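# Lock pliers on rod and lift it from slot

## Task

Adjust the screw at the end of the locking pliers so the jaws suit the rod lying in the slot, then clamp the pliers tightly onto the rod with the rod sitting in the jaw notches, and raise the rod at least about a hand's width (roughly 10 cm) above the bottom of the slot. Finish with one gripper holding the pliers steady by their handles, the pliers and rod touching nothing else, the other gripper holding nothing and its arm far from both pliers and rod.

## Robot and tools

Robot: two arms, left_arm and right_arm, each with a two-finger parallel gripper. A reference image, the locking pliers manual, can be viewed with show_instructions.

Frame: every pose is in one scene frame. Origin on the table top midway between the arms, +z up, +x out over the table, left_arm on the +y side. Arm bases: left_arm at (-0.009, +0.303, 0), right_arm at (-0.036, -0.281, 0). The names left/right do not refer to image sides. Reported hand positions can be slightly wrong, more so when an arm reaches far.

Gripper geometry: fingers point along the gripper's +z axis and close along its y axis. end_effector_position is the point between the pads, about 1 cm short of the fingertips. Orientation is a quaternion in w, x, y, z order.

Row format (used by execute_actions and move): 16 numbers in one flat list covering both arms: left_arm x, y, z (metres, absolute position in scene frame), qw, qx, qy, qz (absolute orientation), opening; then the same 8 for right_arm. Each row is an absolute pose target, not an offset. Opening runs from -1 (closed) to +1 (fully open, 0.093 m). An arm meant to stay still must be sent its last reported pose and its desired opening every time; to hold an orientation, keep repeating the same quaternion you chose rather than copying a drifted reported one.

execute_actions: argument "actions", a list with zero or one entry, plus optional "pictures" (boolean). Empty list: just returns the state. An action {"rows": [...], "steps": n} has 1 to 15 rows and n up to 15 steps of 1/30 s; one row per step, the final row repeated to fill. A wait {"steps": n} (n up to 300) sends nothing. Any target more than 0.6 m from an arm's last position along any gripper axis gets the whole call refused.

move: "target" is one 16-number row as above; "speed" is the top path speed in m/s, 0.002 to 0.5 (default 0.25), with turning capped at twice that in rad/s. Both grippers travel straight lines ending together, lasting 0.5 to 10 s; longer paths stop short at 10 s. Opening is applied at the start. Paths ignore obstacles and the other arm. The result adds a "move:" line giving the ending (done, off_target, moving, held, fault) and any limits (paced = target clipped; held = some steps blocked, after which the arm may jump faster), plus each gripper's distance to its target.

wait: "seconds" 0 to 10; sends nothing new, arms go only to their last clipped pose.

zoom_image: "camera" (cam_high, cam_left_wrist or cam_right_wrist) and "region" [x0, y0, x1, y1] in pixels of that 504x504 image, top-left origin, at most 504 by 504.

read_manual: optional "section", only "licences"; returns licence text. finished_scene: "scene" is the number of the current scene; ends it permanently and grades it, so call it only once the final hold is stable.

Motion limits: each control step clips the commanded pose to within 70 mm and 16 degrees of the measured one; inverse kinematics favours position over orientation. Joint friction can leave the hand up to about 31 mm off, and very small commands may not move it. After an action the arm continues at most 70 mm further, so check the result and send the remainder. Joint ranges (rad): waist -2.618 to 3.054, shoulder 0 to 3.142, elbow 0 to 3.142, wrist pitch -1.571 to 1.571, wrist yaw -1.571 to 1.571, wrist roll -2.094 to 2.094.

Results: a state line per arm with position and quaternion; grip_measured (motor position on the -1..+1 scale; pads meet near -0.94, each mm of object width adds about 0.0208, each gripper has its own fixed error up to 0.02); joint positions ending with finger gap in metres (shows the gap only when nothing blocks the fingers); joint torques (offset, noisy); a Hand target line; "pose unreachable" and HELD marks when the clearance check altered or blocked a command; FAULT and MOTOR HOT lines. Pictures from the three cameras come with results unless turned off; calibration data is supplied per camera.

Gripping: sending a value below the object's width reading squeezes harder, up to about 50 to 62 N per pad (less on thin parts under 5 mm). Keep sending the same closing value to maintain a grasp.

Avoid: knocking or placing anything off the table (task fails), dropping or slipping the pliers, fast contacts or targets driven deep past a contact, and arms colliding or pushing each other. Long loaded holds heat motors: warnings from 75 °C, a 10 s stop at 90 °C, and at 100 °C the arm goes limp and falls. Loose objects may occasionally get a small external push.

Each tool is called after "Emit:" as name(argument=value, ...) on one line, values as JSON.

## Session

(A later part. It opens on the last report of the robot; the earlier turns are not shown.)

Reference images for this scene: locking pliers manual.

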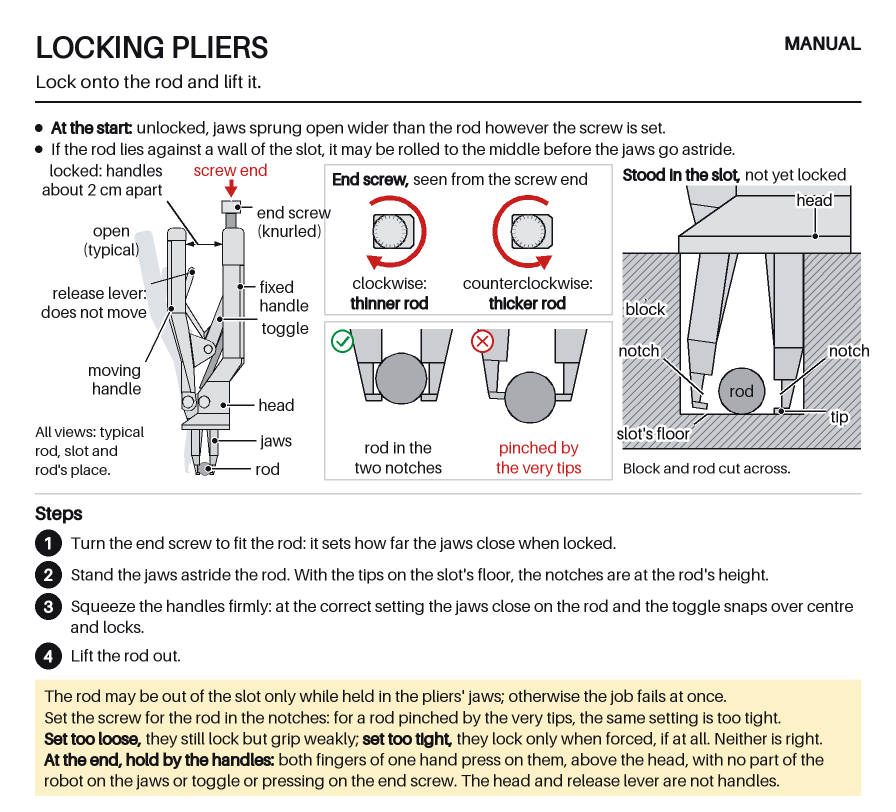

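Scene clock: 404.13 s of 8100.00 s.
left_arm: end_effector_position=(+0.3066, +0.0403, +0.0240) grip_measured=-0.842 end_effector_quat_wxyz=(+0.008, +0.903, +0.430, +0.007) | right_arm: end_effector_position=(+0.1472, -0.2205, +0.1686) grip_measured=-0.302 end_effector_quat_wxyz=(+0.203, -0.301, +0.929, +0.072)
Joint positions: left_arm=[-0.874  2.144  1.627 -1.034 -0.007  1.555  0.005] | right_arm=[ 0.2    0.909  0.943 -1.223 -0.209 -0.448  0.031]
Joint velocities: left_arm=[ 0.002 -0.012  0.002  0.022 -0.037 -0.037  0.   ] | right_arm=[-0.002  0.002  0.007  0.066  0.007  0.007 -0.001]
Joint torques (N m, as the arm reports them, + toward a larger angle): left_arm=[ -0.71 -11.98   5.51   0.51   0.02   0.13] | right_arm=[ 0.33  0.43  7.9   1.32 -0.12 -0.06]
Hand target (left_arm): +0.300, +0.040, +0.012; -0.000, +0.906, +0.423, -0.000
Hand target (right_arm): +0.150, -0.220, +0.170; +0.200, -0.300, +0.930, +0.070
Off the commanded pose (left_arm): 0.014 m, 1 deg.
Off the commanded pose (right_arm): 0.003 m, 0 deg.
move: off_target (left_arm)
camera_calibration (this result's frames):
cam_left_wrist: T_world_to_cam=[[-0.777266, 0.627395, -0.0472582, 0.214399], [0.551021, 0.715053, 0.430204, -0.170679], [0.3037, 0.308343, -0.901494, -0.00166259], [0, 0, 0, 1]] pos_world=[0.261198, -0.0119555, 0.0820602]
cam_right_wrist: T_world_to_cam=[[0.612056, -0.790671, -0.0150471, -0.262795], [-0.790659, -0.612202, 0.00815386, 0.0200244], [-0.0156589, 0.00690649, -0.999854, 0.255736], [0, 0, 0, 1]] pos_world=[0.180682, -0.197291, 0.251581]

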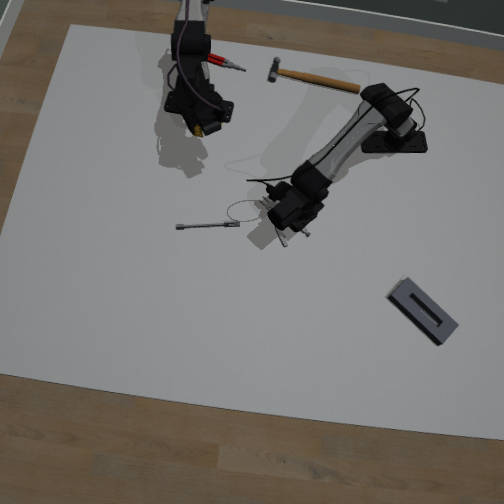

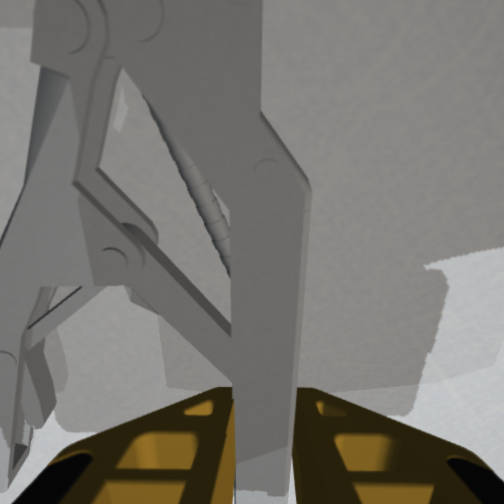

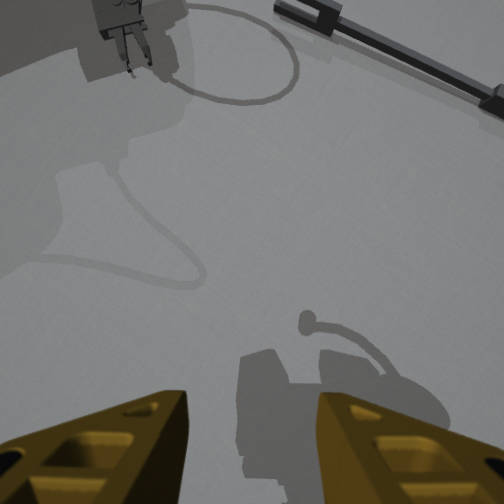

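Emit:
execute_actions(actions=[{"rows":[[0.30,0.04,0.008,0.0,0.906,0.423,0.0,-0.88, 0.15,-0.22,0.17,0.2,-0.30,0.93,0.07,-0.3],[0.30,0.04,0.008,0.0,0.906,0.423,0.0,-0.88, 0.15,-0.22,0.17,0.2,-0.30,0.93,0.07,-0.3],[0.30,0.04,0.008,0.0,0.906,0.423,0.0,-0.88, 0.15,-0.22,0.17,0.2,-0.30,0.93,0.07,-0.3],[0.30,0.04,0.008,0.0,0.906,0.423,0.0,-0.88, 0.15,-0.22,0.17,0.2,-0.30,0.93,0.07,-0.3],[0.30,0.04,0.008,0.0,0.906,0.423,0.0,-0.88, 0.15,-0.22,0.17,0.2,-0.30,0.93,0.07,-0.3],[0.30,0.04,0.008,0.0,0.906,0.423,0.0,-0.4, 0.15,-0.22,0.17,0.2,-0.30,0.93,0.07,-0.3]],"steps":15}], pictures=false)

Emit:
move(target=[0.30,0.05,0.12,0.0,0.906,0.423,0.0,-0.4, 0.15,-0.22,0.17,0.2,-0.30,0.93,0.07,-0.3], speed=0.2)

Emit:
move(target=[0.22,0.22,0.20,0.0,0.35,0.937,0.0,-0.4, 0.25,-0.05,0.12,0.0,-0.43,0.903,0.0,-0.3], speed=0.3)

Emit:
move(target=[0.22,0.22,0.20,0.0,0.35,0.937,0.0,-0.4, 0.303,0.036,0.07,0.0,-0.43,0.903,0.0,-0.3], speed=0.2)

Scene clock: 409.37 s of 8100.00 s.
left_arm: end_effector_position=(+0.3107, +0.0369, +0.0242) grip_measured=-0.401 end_effector_quat_wxyz=(+0.018, +0.903, +0.430, +0.012) | right_arm: end_effector_position=(+0.1472, -0.2206, +0.1686) grip_measured=-0.302 end_effector_quat_wxyz=(+0.202, -0.301, +0.929, +0.072)
Joint positions: left_arm=[-0.874  2.144  1.627 -1.012 -0.007  1.555  0.026] | right_arm=[ 0.2    0.909  0.943 -1.223 -0.209 -0.448  0.031]
Joint velocities: left_arm=[-0.022  0.002  0.002  0.037 -0.007 -0.007 -0.   ] | right_arm=[ 0.007 -0.012 -0.007  0.037  0.007  0.051  0.   ]
Joint torques (N m, as the arm reports them, + toward a larger angle): left_arm=[ -0.86 -11.67   4.55   0.48   0.06   0.12] | right_arm=[ 0.39  0.45  7.99  1.31 -0.13 -0.06]
Hand target (left_arm): +0.300, +0.040, +0.008; -0.000, +0.906, +0.423, -0.000
Hand target (right_arm): +0.150, -0.220, +0.170; +0.200, -0.300, +0.930, +0.070
Off the commanded pose (left_arm): 0.020 m, 3 deg.
Off the commanded pose (right_arm): 0.003 m, 0 deg.
Steps of this call (steps 1 to 142: nothing new was sent; steps 143 to 157: all 15 steps of this action). Readings (end_effector_position):
143: left_arm (+0.3070, +0.0400, +0.0240) | right_arm (+0.1472, -0.2206, +0.1686)
144: left_arm (+0.3074, +0.0397, +0.0240) | right_arm (+0.1472, -0.2206, +0.1686)
146: left_arm (+0.3083, +0.0389, +0.0241) | right_arm (+0.1472, -0.2206, +0.1686)
150: left_arm (+0.3097, +0.0377, +0.0241) | right_arm (+0.1472, -0.2206, +0.1686)
157: the state above

Scene clock: 410.80 s of 8100.00 s.
left_arm: end_effector_position=(+0.2954, +0.0497, +0.1151) grip_measured=-0.401 end_effector_quat_wxyz=(-0.004, +0.906, +0.422, +0.002) | right_arm: end_effector_position=(+0.1472, -0.2206, +0.1686) grip_measured=-0.302 end_effector_quat_wxyz=(+0.202, -0.301, +0.929, +0.072)
Joint positions: left_arm=[-0.874  2.066  1.872 -1.383 -0.007  1.572  0.026] | right_arm=[ 0.2    0.909  0.943 -1.223 -0.209 -0.448  0.031]
Joint velocities: left_arm=[-0.012 -0.002  0.017  0.007 -0.095 -0.022  0.   ] | right_arm=[-0.022 -0.012  0.007  0.022 -0.051 -0.007 -0.   ]
Joint torques (N m, as the arm reports them, + toward a larger angle): left_arm=[  0.38 -12.73  10.18   0.12   0.03   0.11] | right_arm=[ 0.39  0.45  7.93  1.31 -0.12 -0.05]
Hand target (left_arm): +0.299, +0.051, +0.120; +0.000, +0.906, +0.423, +0.000
Hand target (right_arm): +0.150, -0.220, +0.170; +0.200, -0.300, +0.930, +0.070
Off the commanded pose (left_arm): 0.007 m, 1 deg.
Off the commanded pose (right_arm): 0.003 m, 0 deg.
move: done
camera_calibration (this result's frames):
cam_left_wrist: T_world_to_cam=[[-0.767051, 0.641222, -0.0216059, 0.197433], [0.571588, 0.698273, 0.430931, -0.21573], [0.29141, 0.318197, -0.902126, 0.0841604], [0, 0, 0, 1]] pos_world=[0.250225, -0.00273943, 0.173154]
cam_right_wrist: T_world_to_cam=[[0.611669, -0.790973, -0.0149002, -0.262886], [-0.790958, -0.611814, 0.0083294, 0.0200975], [-0.0157045, 0.00669063, -0.999854, 0.255684], [0, 0, 0, 1]] pos_world=[0.180711, -0.197351, 0.251562]

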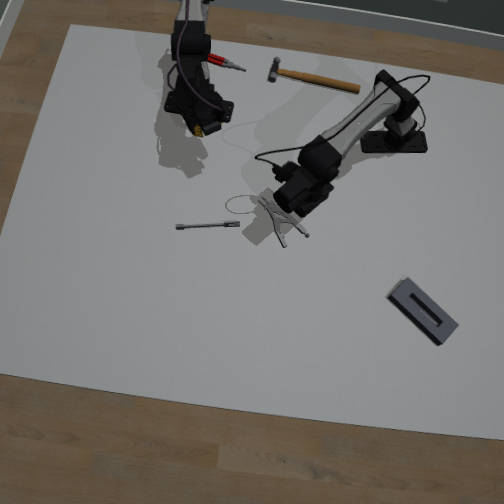

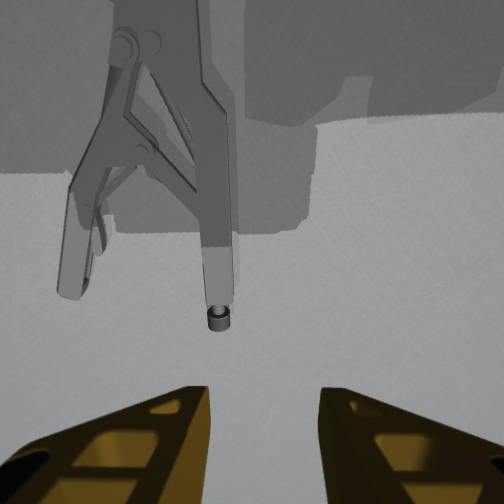

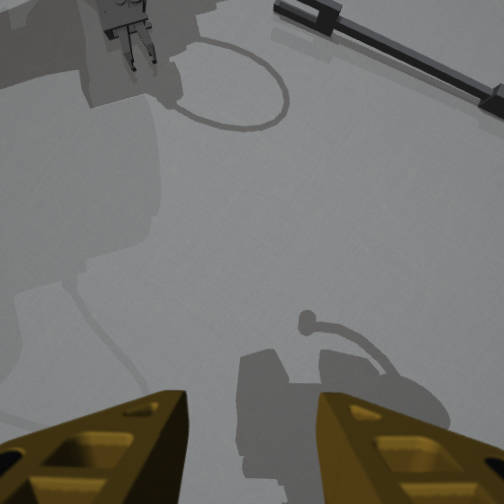

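Scene clock: 413.97 s of 8100.00 s.
left_arm: end_effector_position=(+0.2247, +0.2159, +0.2033) grip_measured=-0.401 end_effector_quat_wxyz=(+0.031, +0.359, +0.933, +0.004) | right_arm: end_effector_position=(+0.2478, -0.0510, +0.1184) grip_measured=-0.302 end_effector_quat_wxyz=(+0.005, -0.431, +0.902, +0.001)
Joint positions: left_arm=[-0.541  1.464  1.502 -1.547 -0.008  0.371  0.026] | right_arm=[ 0.744  1.92   1.677 -1.317  0.    -0.209  0.031]
Joint velocities: left_arm=[-0.012  0.002 -0.007 -0.037 -0.095 -0.022  0.   ] | right_arm=[ 0.002 -0.007 -0.007 -0.007 -0.037  0.037 -0.   ]
Joint torques (N m, as the arm reports them, + toward a larger angle): left_arm=[ 0.35 -7.2   5.31  0.44 -0.09 -0.05] | right_arm=[ 0.23 -9.15  8.19  0.27  0.   -0.1 ]
Hand target (left_arm): +0.219, +0.221, +0.199; +0.019, +0.350, +0.937, +0.006
Hand target (right_arm): +0.248, -0.050, +0.120; +0.003, -0.432, +0.902, -0.004
Off the commanded pose (left_arm): 0.007 m, 4 deg.
Off the commanded pose (right_arm): 0.003 m, 1 deg.
joint sent to its limit (left arm) — the command would take joint 4 (wrist pitch) past its lower limit, so that joint was sent only as far as its limit.
move: off_target (left_arm)
camera_calibration (this result's frames):
cam_left_wrist: T_world_to_cam=[[-0.665577, -0.744175, -0.0566616, 0.321988], [-0.705044, 0.602045, 0.374773, -0.0102707], [-0.244784, 0.289389, -0.925384, 0.262888], [0, 0, 0, 1]] pos_world=[0.271417, 0.169722, 0.265366]
cam_right_wrist: T_world_to_cam=[[0.793347, -0.608641, -0.0125478, -0.226982], [-0.548833, -0.724003, 0.417854, 0.0896035], [-0.263407, -0.324616, -0.908428, 0.239589], [0, 0, 0, 1]] pos_world=[0.292362, 0.00449732, 0.17736]

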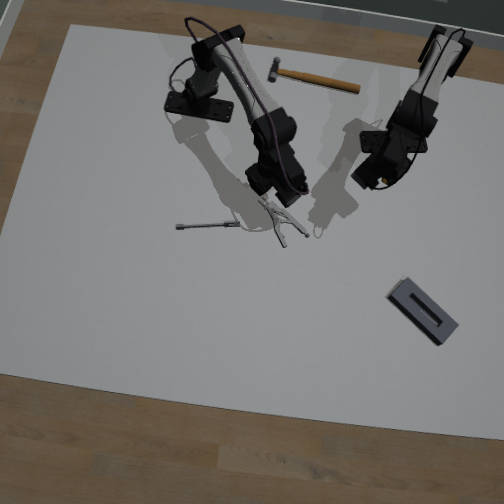

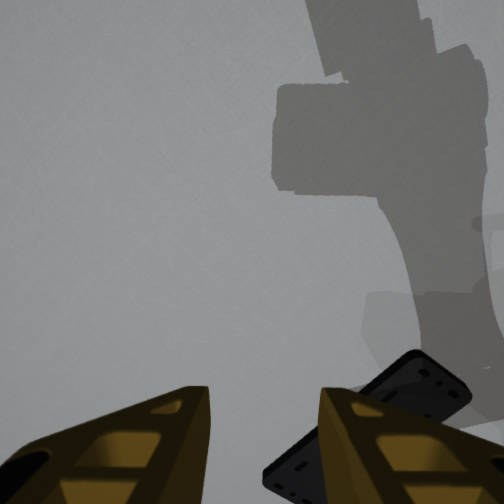

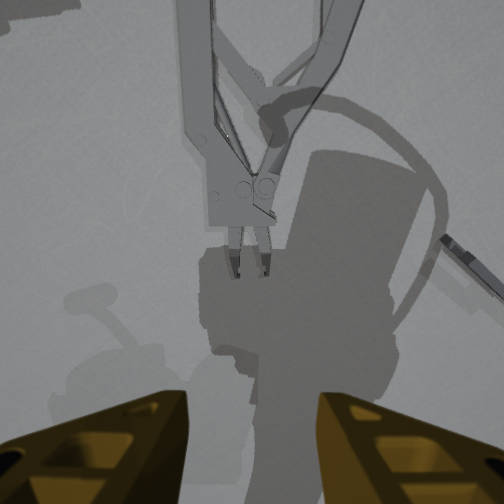

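Scene clock: 415.20 s of 8100.00 s.
left_arm: end_effector_position=(+0.2250, +0.2168, +0.2033) grip_measured=-0.401 end_effector_quat_wxyz=(+0.031, +0.357, +0.934, +0.003) | right_arm: end_effector_position=(+0.3029, +0.0350, +0.0672) grip_measured=-0.302 end_effector_quat_wxyz=(+0.003, -0.432, +0.902, +0.001)
Joint positions: left_arm=[-0.535  1.464  1.502 -1.547 -0.006  0.371  0.026] | right_arm=[ 0.813  2.375  2.186 -1.377  0.    -0.142  0.031]
Joint velocities: left_arm=[-0.007 -0.002 -0.002 -0.037 -0.081  0.007  0.   ] | right_arm=[ 0.007 -0.017  0.002 -0.037  0.037 -0.007  0.001]
Joint torques (N m, as the arm reports them, + toward a larger angle): left_arm=[ 0.27 -6.63  6.14  0.46 -0.01 -0.01] | right_arm=[  0.1  -13.25   8.21   0.26  -0.07  -0.03]
Hand target (left_arm): +0.220, +0.220, +0.199; +0.020, +0.350, +0.937, -0.000
Hand target (right_arm): +0.302, +0.036, +0.069; +0.001, -0.430, +0.903, -0.000
Off the commanded pose (left_arm): 0.007 m, 4 deg.
Off the commanded pose (right_arm): 0.003 m, 0 deg.
joint sent to its limit (left arm) — the command would take joint 4 (wrist pitch) past its lower limit, so that joint was sent only as far as its limit.
move: off_target (left_arm)
camera_calibration (this result's frames):
cam_left_wrist: T_world_to_cam=[[-0.661743, -0.747745, -0.0545314, 0.322345], [-0.707865, 0.599171, 0.37406, -0.00916926], [-0.247028, 0.286133, -0.9258, 0.264005], [0, 0, 0, 1]] pos_world=[0.272036, 0.170986, 0.265423]
cam_right_wrist: T_world_to_cam=[[0.794449, -0.607166, -0.0141402, -0.219353], [-0.545615, -0.723752, 0.422478, 0.202217], [-0.266749, -0.327923, -0.906263, 0.236527], [0, 0, 0, 1]] pos_world=[0.347691, 0.0907336, 0.125822]

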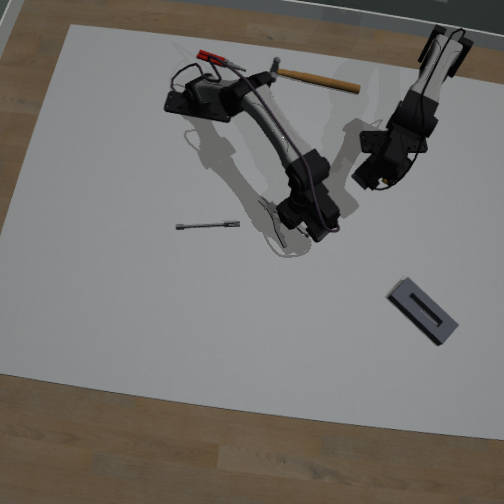

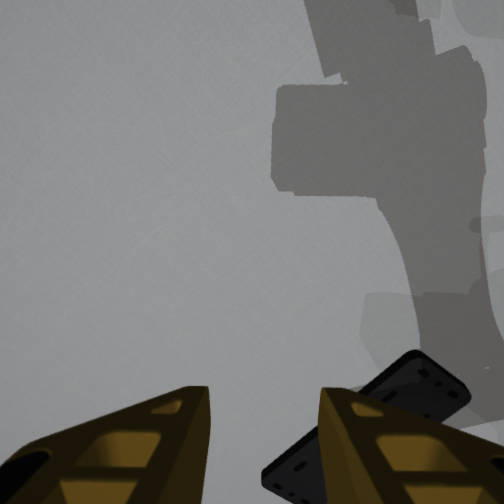

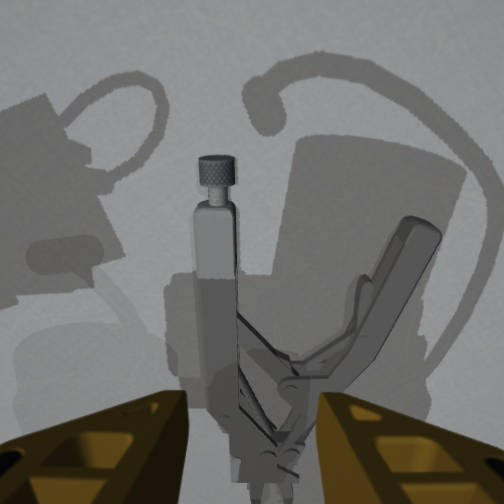

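Emit:
move(target=[0.22,0.22,0.20,0.0,0.35,0.937,0.0,-0.4, 0.301,0.051,0.035,0.0,-0.438,0.899,0.0,-0.35], speed=0.08)

Scene clock: 420.67 s of 8100.00 s.
left_arm: end_effector_position=(+0.2250, +0.2168, +0.2033) grip_measured=-0.401 end_effector_quat_wxyz=(+0.031, +0.357, +0.934, +0.003) | right_arm: end_effector_position=(+0.3005, +0.0477, +0.0392) grip_measured=-0.348 end_effector_quat_wxyz=(-0.003, -0.440, +0.898, -0.001)
Joint positions: left_arm=[-0.535  1.464  1.502 -1.547 -0.006  0.371  0.026] | right_arm=[ 0.836  2.428  2.169 -1.318  0.    -0.136  0.028]
Joint velocities: left_arm=[-0.012 -0.022 -0.002 -0.007 -0.007 -0.007  0.001] | right_arm=[ 0.007 -0.012 -0.007  0.007 -0.022 -0.022  0.   ]
Joint torques (N m, as the arm reports them, + toward a larger angle): left_arm=[ 0.29 -6.57  6.07  0.4   0.01 -0.03] | right_arm=[  0.15 -13.82   6.05   0.59  -0.06  -0.09]
Hand target (left_arm): +0.220, +0.220, +0.199; +0.020, +0.350, +0.937, -0.000
Hand target (right_arm): +0.300, +0.051, +0.035; -0.000, -0.438, +0.899, -0.000
Off the commanded pose (left_arm): 0.007 m, 4 deg.
Off the commanded pose (right_arm): 0.005 m, 0 deg.
joint sent to its limit (left arm) — the command would take joint 4 (wrist pitch) past its lower limit, so that joint was sent only as far as its limit.
move: off_target (left_arm)
camera_calibration (this result's frames):
cam_left_wrist: T_world_to_cam=[[-0.661743, -0.747745, -0.0545314, 0.322345], [-0.707865, 0.599171, 0.37406, -0.00916926], [-0.247028, 0.286133, -0.9258, 0.264005], [0, 0, 0, 1]] pos_world=[0.272036, 0.170986, 0.265423]
cam_right_wrist: T_world_to_cam=[[0.805088, -0.592941, -0.0159513, -0.213915], [-0.529163, -0.730121, 0.432332, 0.216929], [-0.267994, -0.339624, -0.901574, 0.215399], [0, 0, 0, 1]] pos_world=[0.344737, 0.1047, 0.0970003]

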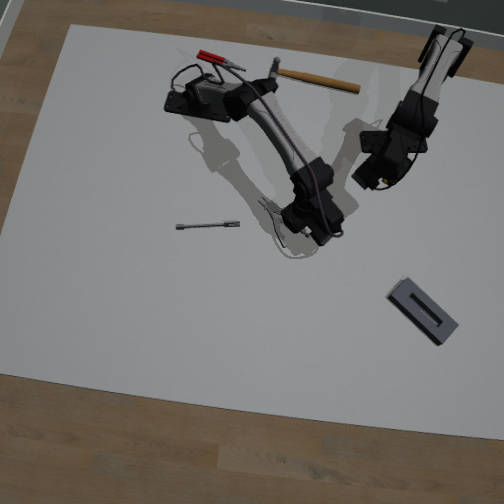

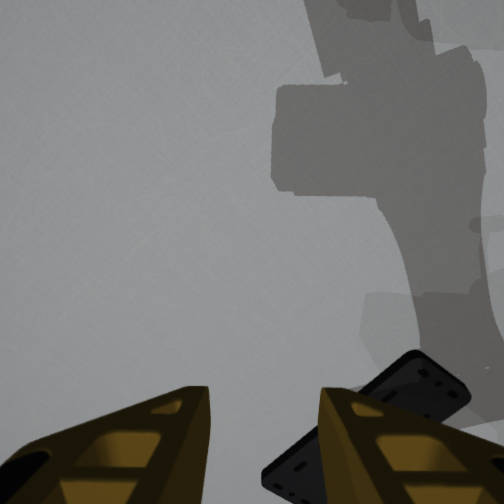

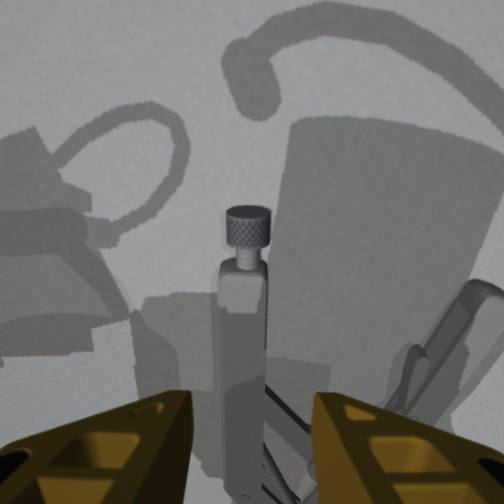

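Emit:
move(target=[0.22,0.22,0.20,0.0,0.35,0.937,0.0,-0.4, 0.307,0.063,0.030,0.0,-0.438,0.899,0.0,-0.4], speed=0.05)

Emit:
move(target=[0.22,0.22,0.20,0.0,0.35,0.937,0.0,-0.4, 0.307,0.063,0.014,0.0,-0.438,0.899,0.0,-0.4], speed=0.03)

Scene clock: 424.43 s of 8100.00 s.
left_arm: end_effector_position=(+0.2250, +0.2168, +0.2033) grip_measured=-0.401 end_effector_quat_wxyz=(+0.031, +0.357, +0.934, +0.003) | right_arm: end_effector_position=(+0.3090, +0.0610, +0.0292) grip_measured=-0.398 end_effector_quat_wxyz=(+0.004, -0.439, +0.899, +0.001)
Joint positions: left_arm=[-0.535  1.464  1.502 -1.547 -0.006  0.371  0.026] | right_arm=[ 0.844  2.5    2.26  -1.323  0.    -0.127  0.026]
Joint velocities: left_arm=[ 0.007 -0.012 -0.012 -0.022 -0.007 -0.037  0.001] | right_arm=[ 0.007 -0.002 -0.012 -0.037 -0.051 -0.007  0.   ]
Joint torques (N m, as the arm reports them, + toward a larger angle): left_arm=[ 0.41 -6.65  6.01  0.42 -0.02 -0.02] | right_arm=[  0.21 -13.8    8.23   0.31  -0.06  -0.04]
Hand target (left_arm): +0.220, +0.220, +0.199; +0.020, +0.350, +0.937, -0.000
Hand target (right_arm): +0.307, +0.063, +0.030; +0.001, -0.438, +0.899, +0.000
Off the commanded pose (left_arm): 0.007 m, 4 deg.
Off the commanded pose (right_arm): 0.003 m, 0 deg.
joint sent to its limit (left arm) — the command would take joint 4 (wrist pitch) past its lower limit, so that joint was sent only as far as its limit.
move: off_target (left_arm)
camera_calibration (this result's frames):
cam_left_wrist: T_world_to_cam=[[-0.661743, -0.747745, -0.0545314, 0.322345], [-0.707865, 0.599171, 0.37406, -0.00916926], [-0.247028, 0.286133, -0.9258, 0.264005], [0, 0, 0, 1]] pos_world=[0.272036, 0.170986, 0.265423]
cam_right_wrist: T_world_to_cam=[[0.804105, -0.594329, -0.0137523, -0.212743], [-0.53484, -0.73333, 0.419731, 0.237694], [-0.259543, -0.330152, -0.907545, 0.2102], [0, 0, 0, 1]] pos_world=[0.352751, 0.117267, 0.0880724]

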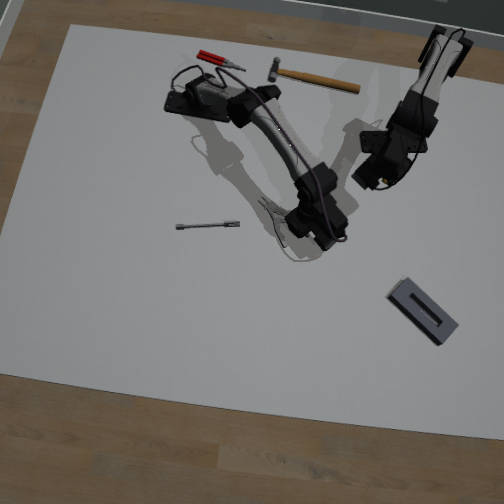

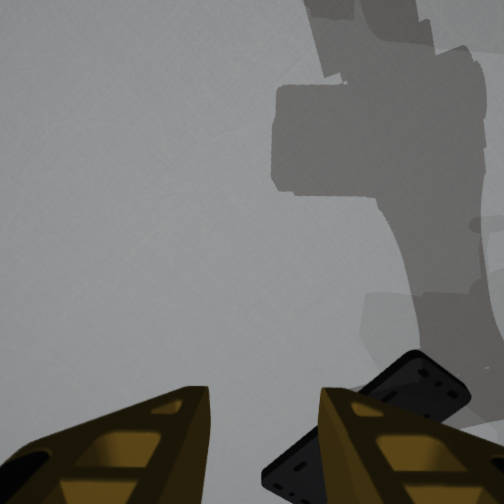

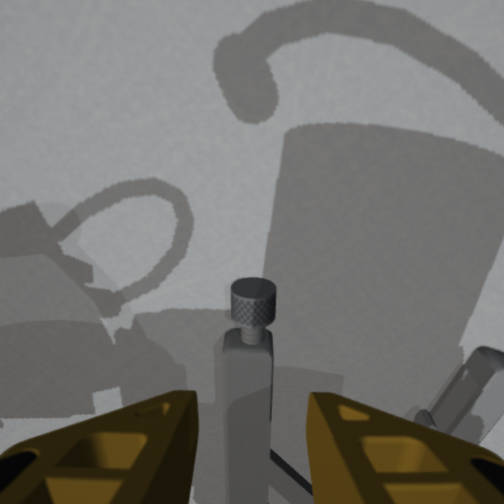

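Scene clock: 425.70 s of 8100.00 s.
left_arm: end_effector_position=(+0.2250, +0.2168, +0.2033) grip_measured=-0.401 end_effector_quat_wxyz=(+0.031, +0.357, +0.934, +0.003) | right_arm: end_effector_position=(+0.3089, +0.0608, +0.0236) grip_measured=-0.398 end_effector_quat_wxyz=(+0.004, -0.439, +0.899, +0.001)
Joint positions: left_arm=[-0.535  1.464  1.502 -1.547 -0.006  0.371  0.026] | right_arm=[ 0.844  2.5    2.238 -1.301  0.    -0.127  0.026]
Joint velocities: left_arm=[-0.007  0.002 -0.017 -0.007 -0.007  0.022  0.001] | right_arm=[ 0.017 -0.002 -0.017 -0.022 -0.007  0.022  0.   ]
Joint torques (N m, as the arm reports them, + toward a larger angle): left_arm=[ 0.4  -6.47  6.06  0.43  0.   -0.03] | right_arm=[  0.24 -13.61   5.59   0.62  -0.08  -0.07]
Hand target (left_arm): +0.220, +0.220, +0.199; +0.020, +0.350, +0.937, -0.000
Hand target (right_arm): +0.307, +0.063, +0.014; -0.000, -0.438, +0.899, -0.000
Off the commanded pose (left_arm): 0.007 m, 4 deg.
Off the commanded pose (right_arm): 0.010 m, 0 deg.
joint sent to its limit (left arm) — the command would take joint 4 (wrist pitch) past its lower limit, so that joint was sent only as far as its limit.
move: off_target (left_arm)
camera_calibration (this result's frames):
cam_left_wrist: T_world_to_cam=[[-0.661743, -0.747745, -0.0545314, 0.322345], [-0.707865, 0.599171, 0.37406, -0.00916926], [-0.247028, 0.286133, -0.9258, 0.264005], [0, 0, 0, 1]] pos_world=[0.272036, 0.170986, 0.265423]
cam_right_wrist: T_world_to_cam=[[0.804097, -0.594336, -0.0138685, -0.212778], [-0.534612, -0.733104, 0.420414, 0.239756], [-0.260034, -0.33064, -0.907226, 0.205118], [0, 0, 0, 1]] pos_world=[0.352608, 0.117125, 0.0823402]

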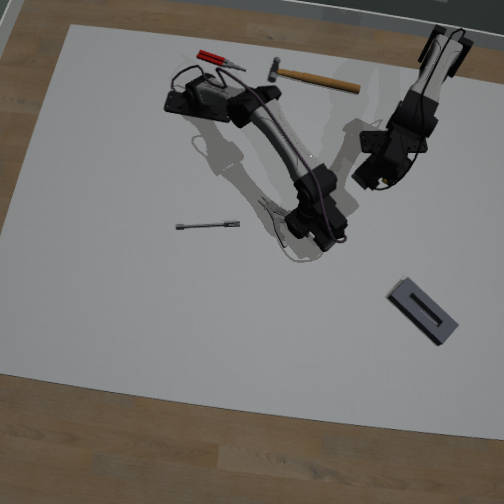

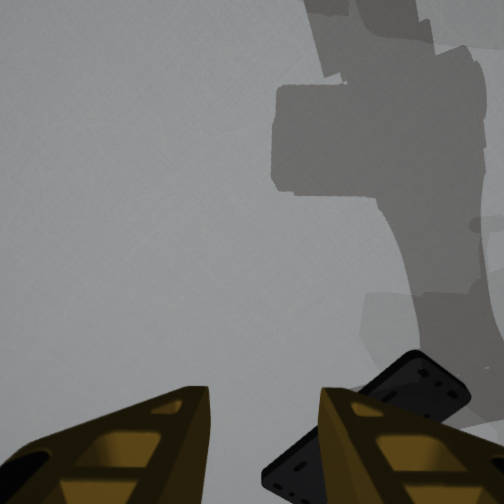

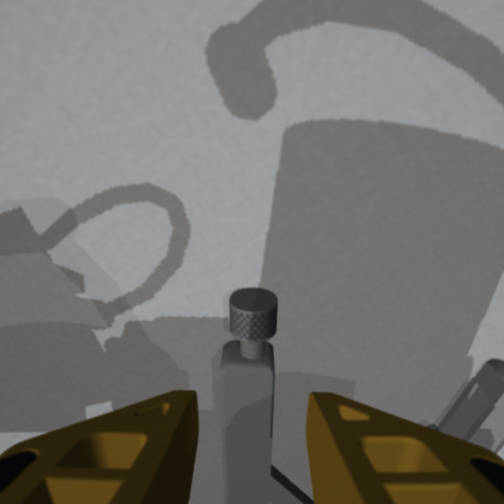

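Emit:
move(target=[0.22,0.22,0.20,0.0,0.35,0.937,0.0,-0.4, 0.307,0.063,0.004,0.0,-0.438,0.899,0.0,-0.45], speed=0.03)

Scene clock: 429.40 s of 8100.00 s.
left_arm: end_effector_position=(+0.2250, +0.2167, +0.2033) grip_measured=-0.401 end_effector_quat_wxyz=(+0.031, +0.357, +0.934, +0.003) | right_arm: end_effector_position=(+0.3091, +0.0611, +0.0151) grip_measured=-0.448 end_effector_quat_wxyz=(+0.005, -0.439, +0.899, +0.002)
Joint positions: left_arm=[-0.535  1.464  1.502 -1.547 -0.005  0.371  0.026] | right_arm=[ 0.844  2.5    2.204 -1.264  0.    -0.127  0.024]
Joint velocities: left_arm=[-0.007 -0.007 -0.017 -0.066 -0.007  0.051 -0.   ] | right_arm=[ 0.007 -0.007  0.007 -0.037 -0.022  0.066  0.001]
Joint torques (N m, as the arm reports them, + toward a larger angle): left_arm=[ 0.27 -6.55  6.26  0.42  0.01 -0.02] | right_arm=[  0.21 -13.32   5.61   0.65  -0.07  -0.06]
Hand target (left_arm): +0.220, +0.220, +0.199; +0.020, +0.350, +0.937, -0.000
Hand target (right_arm): +0.307, +0.063, +0.004; -0.000, -0.438, +0.899, -0.000
Off the commanded pose (left_arm): 0.007 m, 4 deg.
Off the commanded pose (right_arm): 0.011 m, 1 deg.
joint sent to its limit (left arm) — the command would take joint 4 (wrist pitch) past its lower limit, so that joint was sent only as far as its limit.
move: off_target (left_arm, right_arm)
camera_calibration (this result's frames):
cam_left_wrist: T_world_to_cam=[[-0.661768, -0.747749, -0.0541763, 0.322219], [-0.707802, 0.59932, 0.373941, -0.00917171], [-0.247145, 0.285808, -0.925869, 0.264127], [0, 0, 0, 1]] pos_world=[0.27202, 0.170946, 0.265433]
cam_right_wrist: T_world_to_cam=[[0.804127, -0.594307, -0.0134038, -0.212976], [-0.53552, -0.734005, 0.417678, 0.244055], [-0.258068, -0.328688, -0.908496, 0.196911], [0, 0, 0, 1]] pos_world=[0.352772, 0.117287, 0.0741018]

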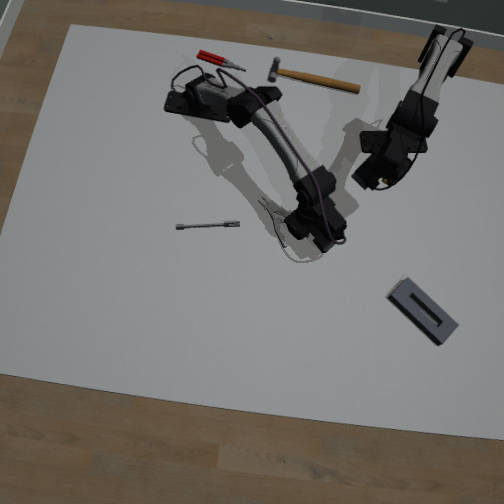

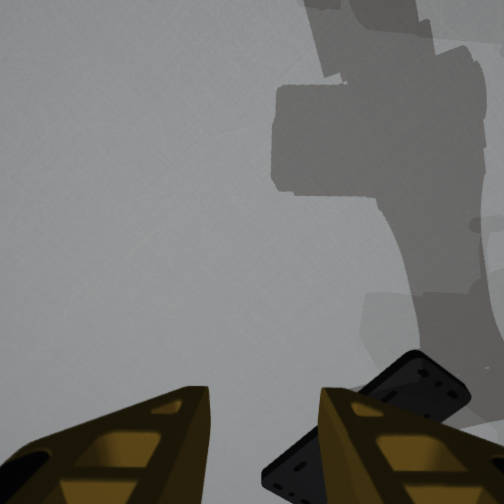

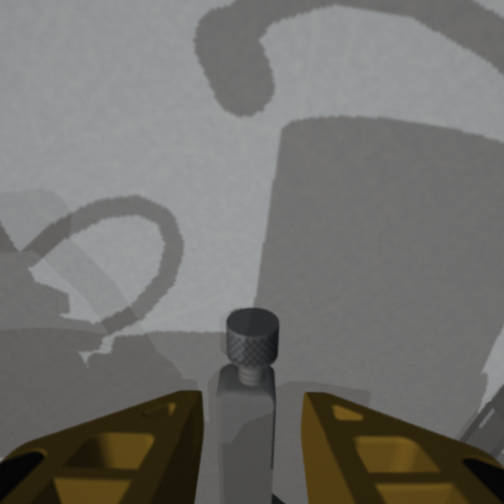

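Emit:
execute_actions(actions=[{"rows":[[0.22,0.22,0.20,0.0,0.35,0.937,0.0,-0.4, 0.307,0.063,0.008,0.0,-0.438,0.899,0.0,-0.6],[0.22,0.22,0.20,0.0,0.35,0.937,0.0,-0.4, 0.307,0.063,0.008,0.0,-0.438,0.899,0.0,-0.65],[0.22,0.22,0.20,0.0,0.35,0.937,0.0,-0.4, 0.307,0.063,0.008,0.0,-0.438,0.899,0.0,-0.7],[0.22,0.22,0.20,0.0,0.35,0.937,0.0,-0.4, 0.307,0.063,0.008,0.0,-0.438,0.899,0.0,-0.75],[0.22,0.22,0.20,0.0,0.35,0.937,0.0,-0.4, 0.307,0.063,0.008,0.0,-0.438,0.899,0.0,-0.8],[0.22,0.22,0.20,0.0,0.35,0.937,0.0,-0.4, 0.307,0.063,0.008,0.0,-0.438,0.899,0.0,-0.88]],"steps":15}], pictures=false)

Emit:
move(target=[0.22,0.22,0.20,0.0,0.35,0.937,0.0,-0.4, 0.28,0.03,0.13,0.2,-0.43,0.875,0.1,-0.88], speed=0.2)

Emit:
move(target=[0.22,0.22,0.20,0.0,0.35,0.937,0.0,-0.4, 0.25,0.01,0.16,0.655,-0.297,0.622,0.312,-0.88], speed=0.25)

Scene clock: 436.77 s of 8100.00 s.
left_arm: end_effector_position=(+0.2250, +0.2167, +0.2033) grip_measured=-0.401 end_effector_quat_wxyz=(+0.031, +0.357, +0.934, +0.003) | right_arm: end_effector_position=(+0.3095, +0.0615, +0.0151) grip_measured=-0.846 end_effector_quat_wxyz=(+0.006, -0.438, +0.899, +0.002)
Joint positions: left_arm=[-0.535  1.464  1.502 -1.547 -0.005  0.371  0.026] | right_arm=[ 0.844  2.5    2.204 -1.262 -0.001 -0.126  0.005]
Joint velocities: left_arm=[-0.007  0.017  0.012 -0.022  0.066 -0.007  0.001] | right_arm=[-0.027  0.007 -0.032 -0.022 -0.037 -0.007  0.001]
Joint torques (N m, as the arm reports them, + toward a larger angle): left_arm=[ 0.41 -6.75  6.09  0.43  0.01 -0.03] | right_arm=[  0.23 -13.29   6.69   0.49  -0.07  -0.07]
Hand target (left_arm): +0.220, +0.220, +0.199; +0.020, +0.350, +0.937, -0.000
Hand target (right_arm): +0.307, +0.063, +0.008; +0.000, -0.438, +0.899, +0.000
Off the commanded pose (left_arm): 0.007 m, 4 deg.
Off the commanded pose (right_arm): 0.008 m, 1 deg.
joint sent to its limit (left arm) — the command would take joint 4 (wrist pitch) past its lower limit, so that joint was sent only as far as its limit.
Steps of this call (steps 1 to 206: nothing new was sent; steps 207 to 221: all 15 steps of this action). Readings (end_effector_position):
207: left_arm (+0.2250, +0.2167, +0.2033) | right_arm (+0.3095, +0.0615, +0.0151)
208: left_arm (+0.2250, +0.2167, +0.2033) | right_arm (+0.3095, +0.0615, +0.0151)
210: left_arm (+0.2250, +0.2167, +0.2033) | right_arm (+0.3095, +0.0615, +0.0151)
214: left_arm (+0.2250, +0.2167, +0.2033) | right_arm (+0.3095, +0.0615, +0.0151)
221: the state above

Scene clock: 438.57 s of 8100.00 s.
left_arm: end_effector_position=(+0.2250, +0.2167, +0.2033) grip_measured=-0.401 end_effector_quat_wxyz=(+0.031, +0.357, +0.934, +0.003) | right_arm: end_effector_position=(+0.2758, +0.0283, +0.1184) grip_measured=-0.846 end_effector_quat_wxyz=(+0.178, -0.428, +0.881, +0.090)
Joint positions: left_arm=[-0.535  1.464  1.502 -1.547 -0.005  0.371  0.026] | right_arm=[ 0.82   1.857  1.517 -0.835 -0.064 -0.135  0.005]
Joint velocities: left_arm=[ 0.002  0.022 -0.012  0.007 -0.051  0.022 -0.001] | right_arm=[-0.002 -0.002 -0.007 -0.022  0.007  0.007  0.   ]
Joint torques (N m, as the arm reports them, + toward a larger angle): left_arm=[ 0.45 -6.67  6.07  0.43 -0.01 -0.02] | right_arm=[ -0.89 -12.47   6.91   1.73  -0.19  -0.22]
Hand target (left_arm): +0.220, +0.220, +0.199; +0.020, +0.350, +0.937, -0.000
Hand target (right_arm): +0.281, +0.030, +0.129; +0.200, -0.428, +0.876, +0.098
Off the commanded pose (left_arm): 0.007 m, 4 deg.
Off the commanded pose (right_arm): 0.012 m, 3 deg.
joint sent to its limit (left arm) — the command would take joint 4 (wrist pitch) past its lower limit, so that joint was sent only as far as its limit.
move: off_target (left_arm, right_arm)
camera_calibration (this result's frames):
cam_left_wrist: T_world_to_cam=[[-0.661768, -0.747749, -0.0541763, 0.322219], [-0.707802, 0.59932, 0.373941, -0.00917171], [-0.247145, 0.285808, -0.925869, 0.264127], [0, 0, 0, 1]] pos_world=[0.27202, 0.170946, 0.265433]
cam_right_wrist: T_world_to_cam=[[0.805056, -0.593106, -0.0105125, -0.204867], [-0.592318, -0.804699, 0.0402385, 0.22131], [-0.0323251, -0.0261675, -0.999135, 0.211284], [0, 0, 0, 1]] pos_world=[0.302845, 0.062109, 0.200042]

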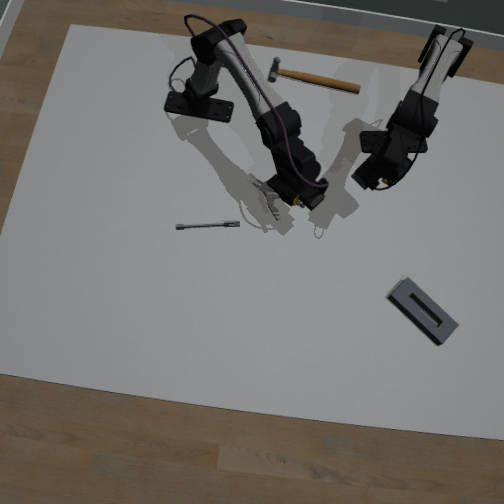

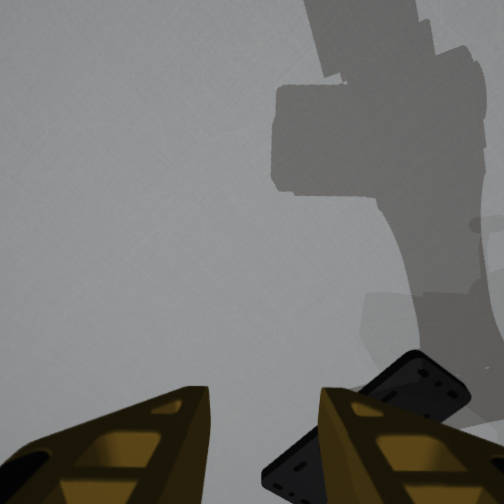

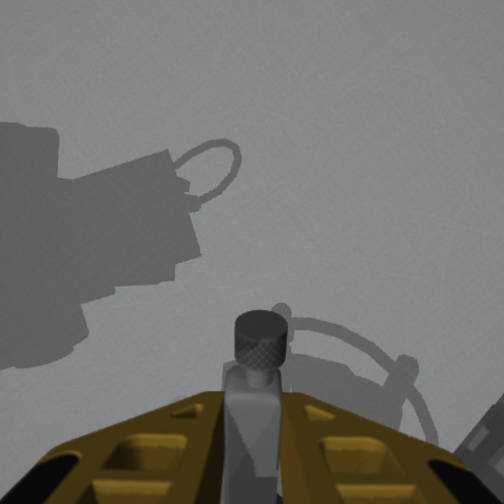

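Scene clock: 441.80 s of 8100.00 s.
left_arm: end_effector_position=(+0.2250, +0.2167, +0.2033) grip_measured=-0.401 end_effector_quat_wxyz=(+0.031, +0.357, +0.934, +0.003) | right_arm: end_effector_position=(+0.2517, +0.0120, +0.1476) grip_measured=-0.846 end_effector_quat_wxyz=(+0.637, -0.300, +0.643, +0.302)
Joint positions: left_arm=[-0.535  1.464  1.502 -1.547 -0.005  0.371  0.026] | right_arm=[ 0.799  1.709  0.362  1.34  -0.142  0.006  0.005]
Joint velocities: left_arm=[-0.007 -0.007  0.002  0.007 -0.007  0.022  0.001] | right_arm=[-0.012  0.017  0.002 -0.066 -0.037 -0.037  0.001]
Joint torques (N m, as the arm reports them, + toward a larger angle): left_arm=[ 0.25 -6.48  6.1   0.41  0.   -0.04] | right_arm=[-0.34 -5.81  4.65  3.26 -0.05 -0.07]
Hand target (left_arm): +0.220, +0.220, +0.199; +0.020, +0.350, +0.937, -0.000
Hand target (right_arm): +0.251, +0.011, +0.160; +0.656, -0.291, +0.625, +0.309
Off the commanded pose (left_arm): 0.007 m, 4 deg.
Off the commanded pose (right_arm): 0.013 m, 3 deg.
joint sent to its limit (left arm) — the command would take joint 4 (wrist pitch) past its lower limit, so that joint was sent only as far as its limit.
move: off_target (left_arm, right_arm)
camera_calibration (this result's frames):
cam_left_wrist: T_world_to_cam=[[-0.661768, -0.747749, -0.0541763, 0.322219], [-0.707802, 0.59932, 0.373941, -0.00917171], [-0.247145, 0.285808, -0.925869, 0.264127], [0, 0, 0, 1]] pos_world=[0.27202, 0.170946, 0.265433]
cam_right_wrist: T_world_to_cam=[[0.779861, -0.62568, 0.0184814, -0.192383], [-0.258527, -0.348841, -0.900818, 0.24223], [0.570071, 0.697735, -0.433803, -0.00448211], [0, 0, 0, 1]] pos_world=[0.21521, -0.032743, 0.219817]

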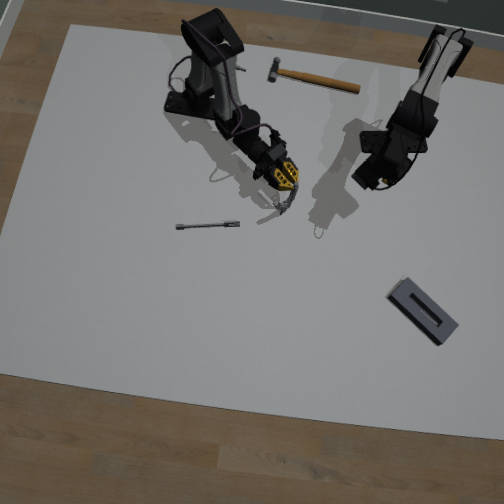

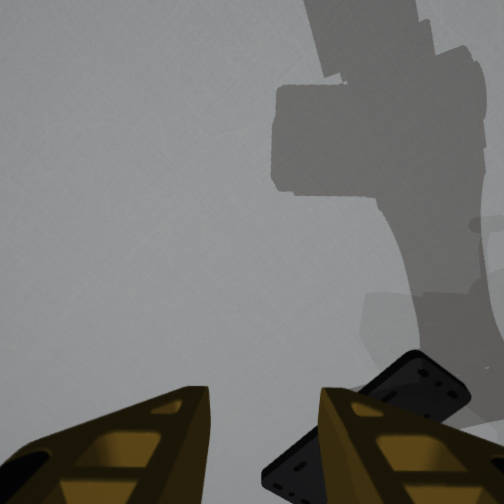

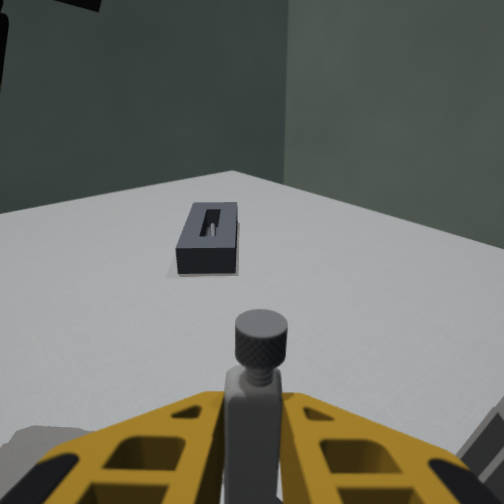

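Emit:
move(target=[0.262,0.02,0.215,0.0,0.609,0.793,0.0,-0.4, 0.25,0.01,0.16,0.655,-0.297,0.622,0.312,-0.88], speed=0.25)

Scene clock: 473.20 s of 8100.00 s.
left_arm: end_effector_position=(+0.2609, +0.0239, +0.2149) grip_measured=-0.401 end_effector_quat_wxyz=(+0.079, +0.600, +0.795, -0.018) | right_arm: end_effector_position=(+0.2504, +0.0131, +0.1470) grip_measured=-0.846 end_effector_quat_wxyz=(+0.634, -0.303, +0.642, +0.305)
Joint positions: left_arm=[-0.975  1.94   2.083 -1.552  0.011  0.494  0.026] | right_arm=[ 0.799  1.71   0.362  1.339 -0.153  0.006  0.005]
Joint velocities: left_arm=[-0.017  0.012 -0.017 -0.007 -0.051 -0.022  0.   ] | right_arm=[-0.017 -0.002 -0.002 -0.066 -0.051  0.007  0.   ]
Joint torques (N m, as the arm reports them, + toward a larger angle): left_arm=[ -0.7  -10.13  10.49   0.7    0.01   0.14] | right_arm=[-0.94 -6.35  4.4   3.25 -0.14 -0.13]
Hand target (left_arm): +0.262, +0.019, +0.216; +0.083, +0.607, +0.791, -0.020
Hand target (right_arm): +0.250, +0.010, +0.160; +0.654, -0.297, +0.622, +0.311
Off the commanded pose (left_arm): 0.004 m, 9 deg.
Off the commanded pose (right_arm): 0.013 m, 3 deg.
joint sent to its limit (left arm) — the command would take joint 4 (wrist pitch) past its lower limit, so that joint was sent only as far as its limit.
move: off_target (left_arm, right_arm)
camera_calibration (this result's frames):
cam_left_wrist: T_world_to_cam=[[-0.954174, -0.284131, -0.0939272, 0.276204], [-0.299218, 0.910692, 0.284794, 0.0324982], [0.00461979, 0.299848, -0.953976, 0.27892], [0, 0, 0, 1]] pos_world=[0.271982, -0.0347515, 0.282771]
cam_right_wrist: T_world_to_cam=[[0.786295, -0.617588, 0.0180265, -0.192289], [-0.256491, -0.352822, -0.89985, 0.241125], [0.562096, 0.702924, -0.435828, -0.00252872], [0, 0, 0, 1]] pos_world=[0.214464, -0.0319037, 0.219341]

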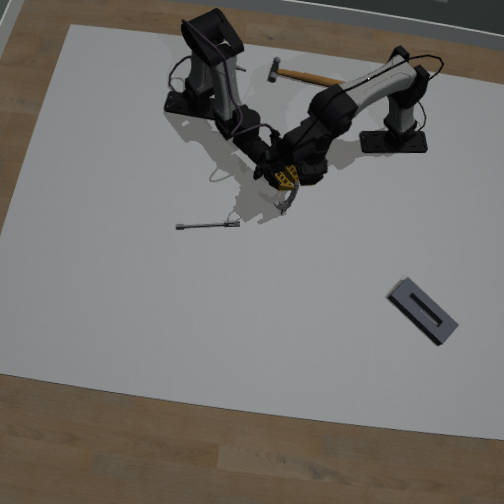

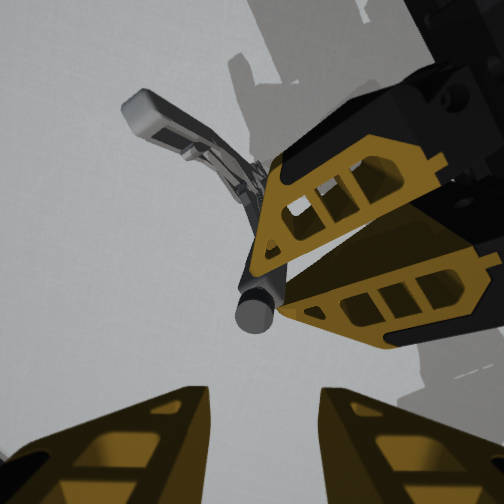

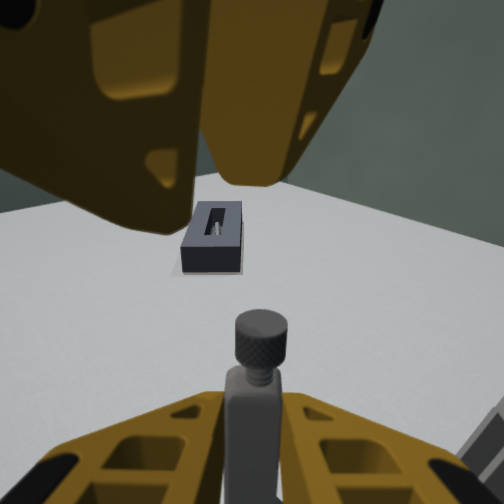

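Emit:
move(target=[0.268,0.012,0.17,0.0,0.5,0.866,0.0,-0.4, 0.25,0.01,0.16,0.655,-0.297,0.622,0.312,-0.88], speed=0.05)

Scene clock: 481.60 s of 8100.00 s.
left_arm: end_effector_position=(+0.2679, +0.0181, +0.1719) grip_measured=-0.401 end_effector_quat_wxyz=(+0.022, +0.500, +0.866, -0.009) | right_arm: end_effector_position=(+0.2493, +0.0122, +0.1432) grip_measured=-0.846 end_effector_quat_wxyz=(+0.630, -0.305, +0.647, +0.304)
Joint positions: left_arm=[-0.975  2.055  2.083 -1.552  0.005  0.249  0.026] | right_arm=[ 0.799  1.71   0.356  1.331 -0.153  0.006  0.005]
Joint velocities: left_arm=[-0.002 -0.017 -0.017 -0.022 -0.022 -0.022 -0.001] | right_arm=[ 0.012 -0.012 -0.007  0.022 -0.007  0.037 -0.   ]
Joint torques (N m, as the arm reports them, + toward a larger angle): left_arm=[ -1.06 -10.59  10.28   0.45  -0.12  -0.08] | right_arm=[-0.92 -6.39  4.76  3.31 -0.13 -0.13]
Hand target (left_arm): +0.268, +0.012, +0.169; +0.021, +0.500, +0.866, -0.007
Hand target (right_arm): +0.250, +0.010, +0.160; +0.654, -0.297, +0.623, +0.311
Off the commanded pose (left_arm): 0.006 m, 3 deg.
Off the commanded pose (right_arm): 0.017 m, 4 deg.
joint sent to its limit (left arm) — the command would take joint 4 (wrist pitch) past its lower limit, so that joint was sent only as far as its limit.
move: off_target (left_arm, right_arm)
camera_calibration (this result's frames):
cam_left_wrist: T_world_to_cam=[[-0.863602, -0.50304, -0.0337947, 0.246558], [-0.476212, 0.791859, 0.382338, 0.0849354], [-0.165571, 0.346281, -0.923404, 0.279073], [0, 0, 0, 1]] pos_world=[0.299581, -0.0398663, 0.233556]
cam_right_wrist: T_world_to_cam=[[0.786698, -0.617136, 0.0157818, -0.191715], [-0.265228, -0.360964, -0.894069, 0.238538], [0.557459, 0.699176, -0.447652, -0.000117515], [0, 0, 0, 1]] pos_world=[0.214154, -0.0321285, 0.216242]

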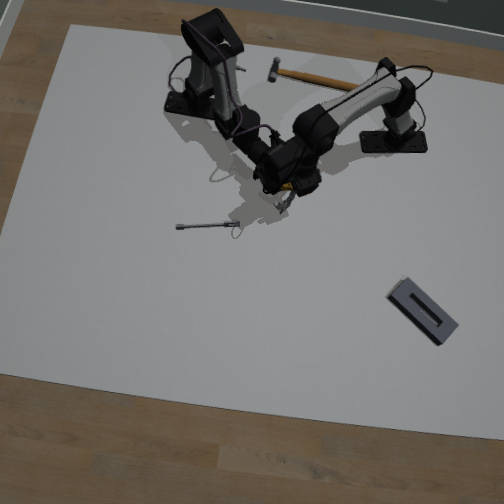

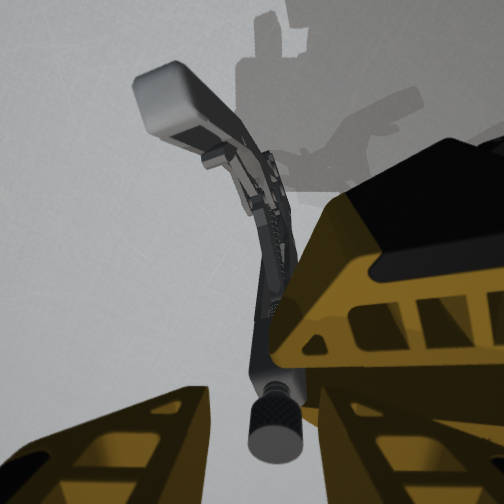

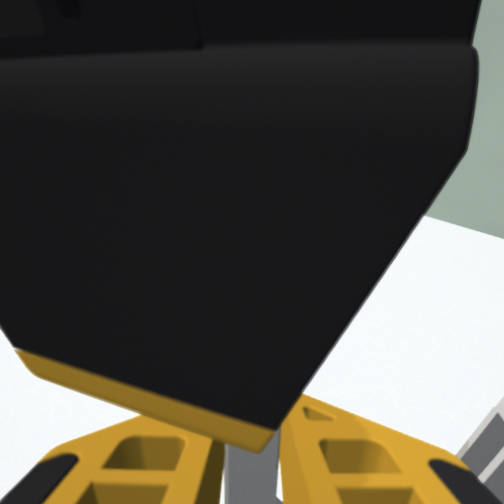

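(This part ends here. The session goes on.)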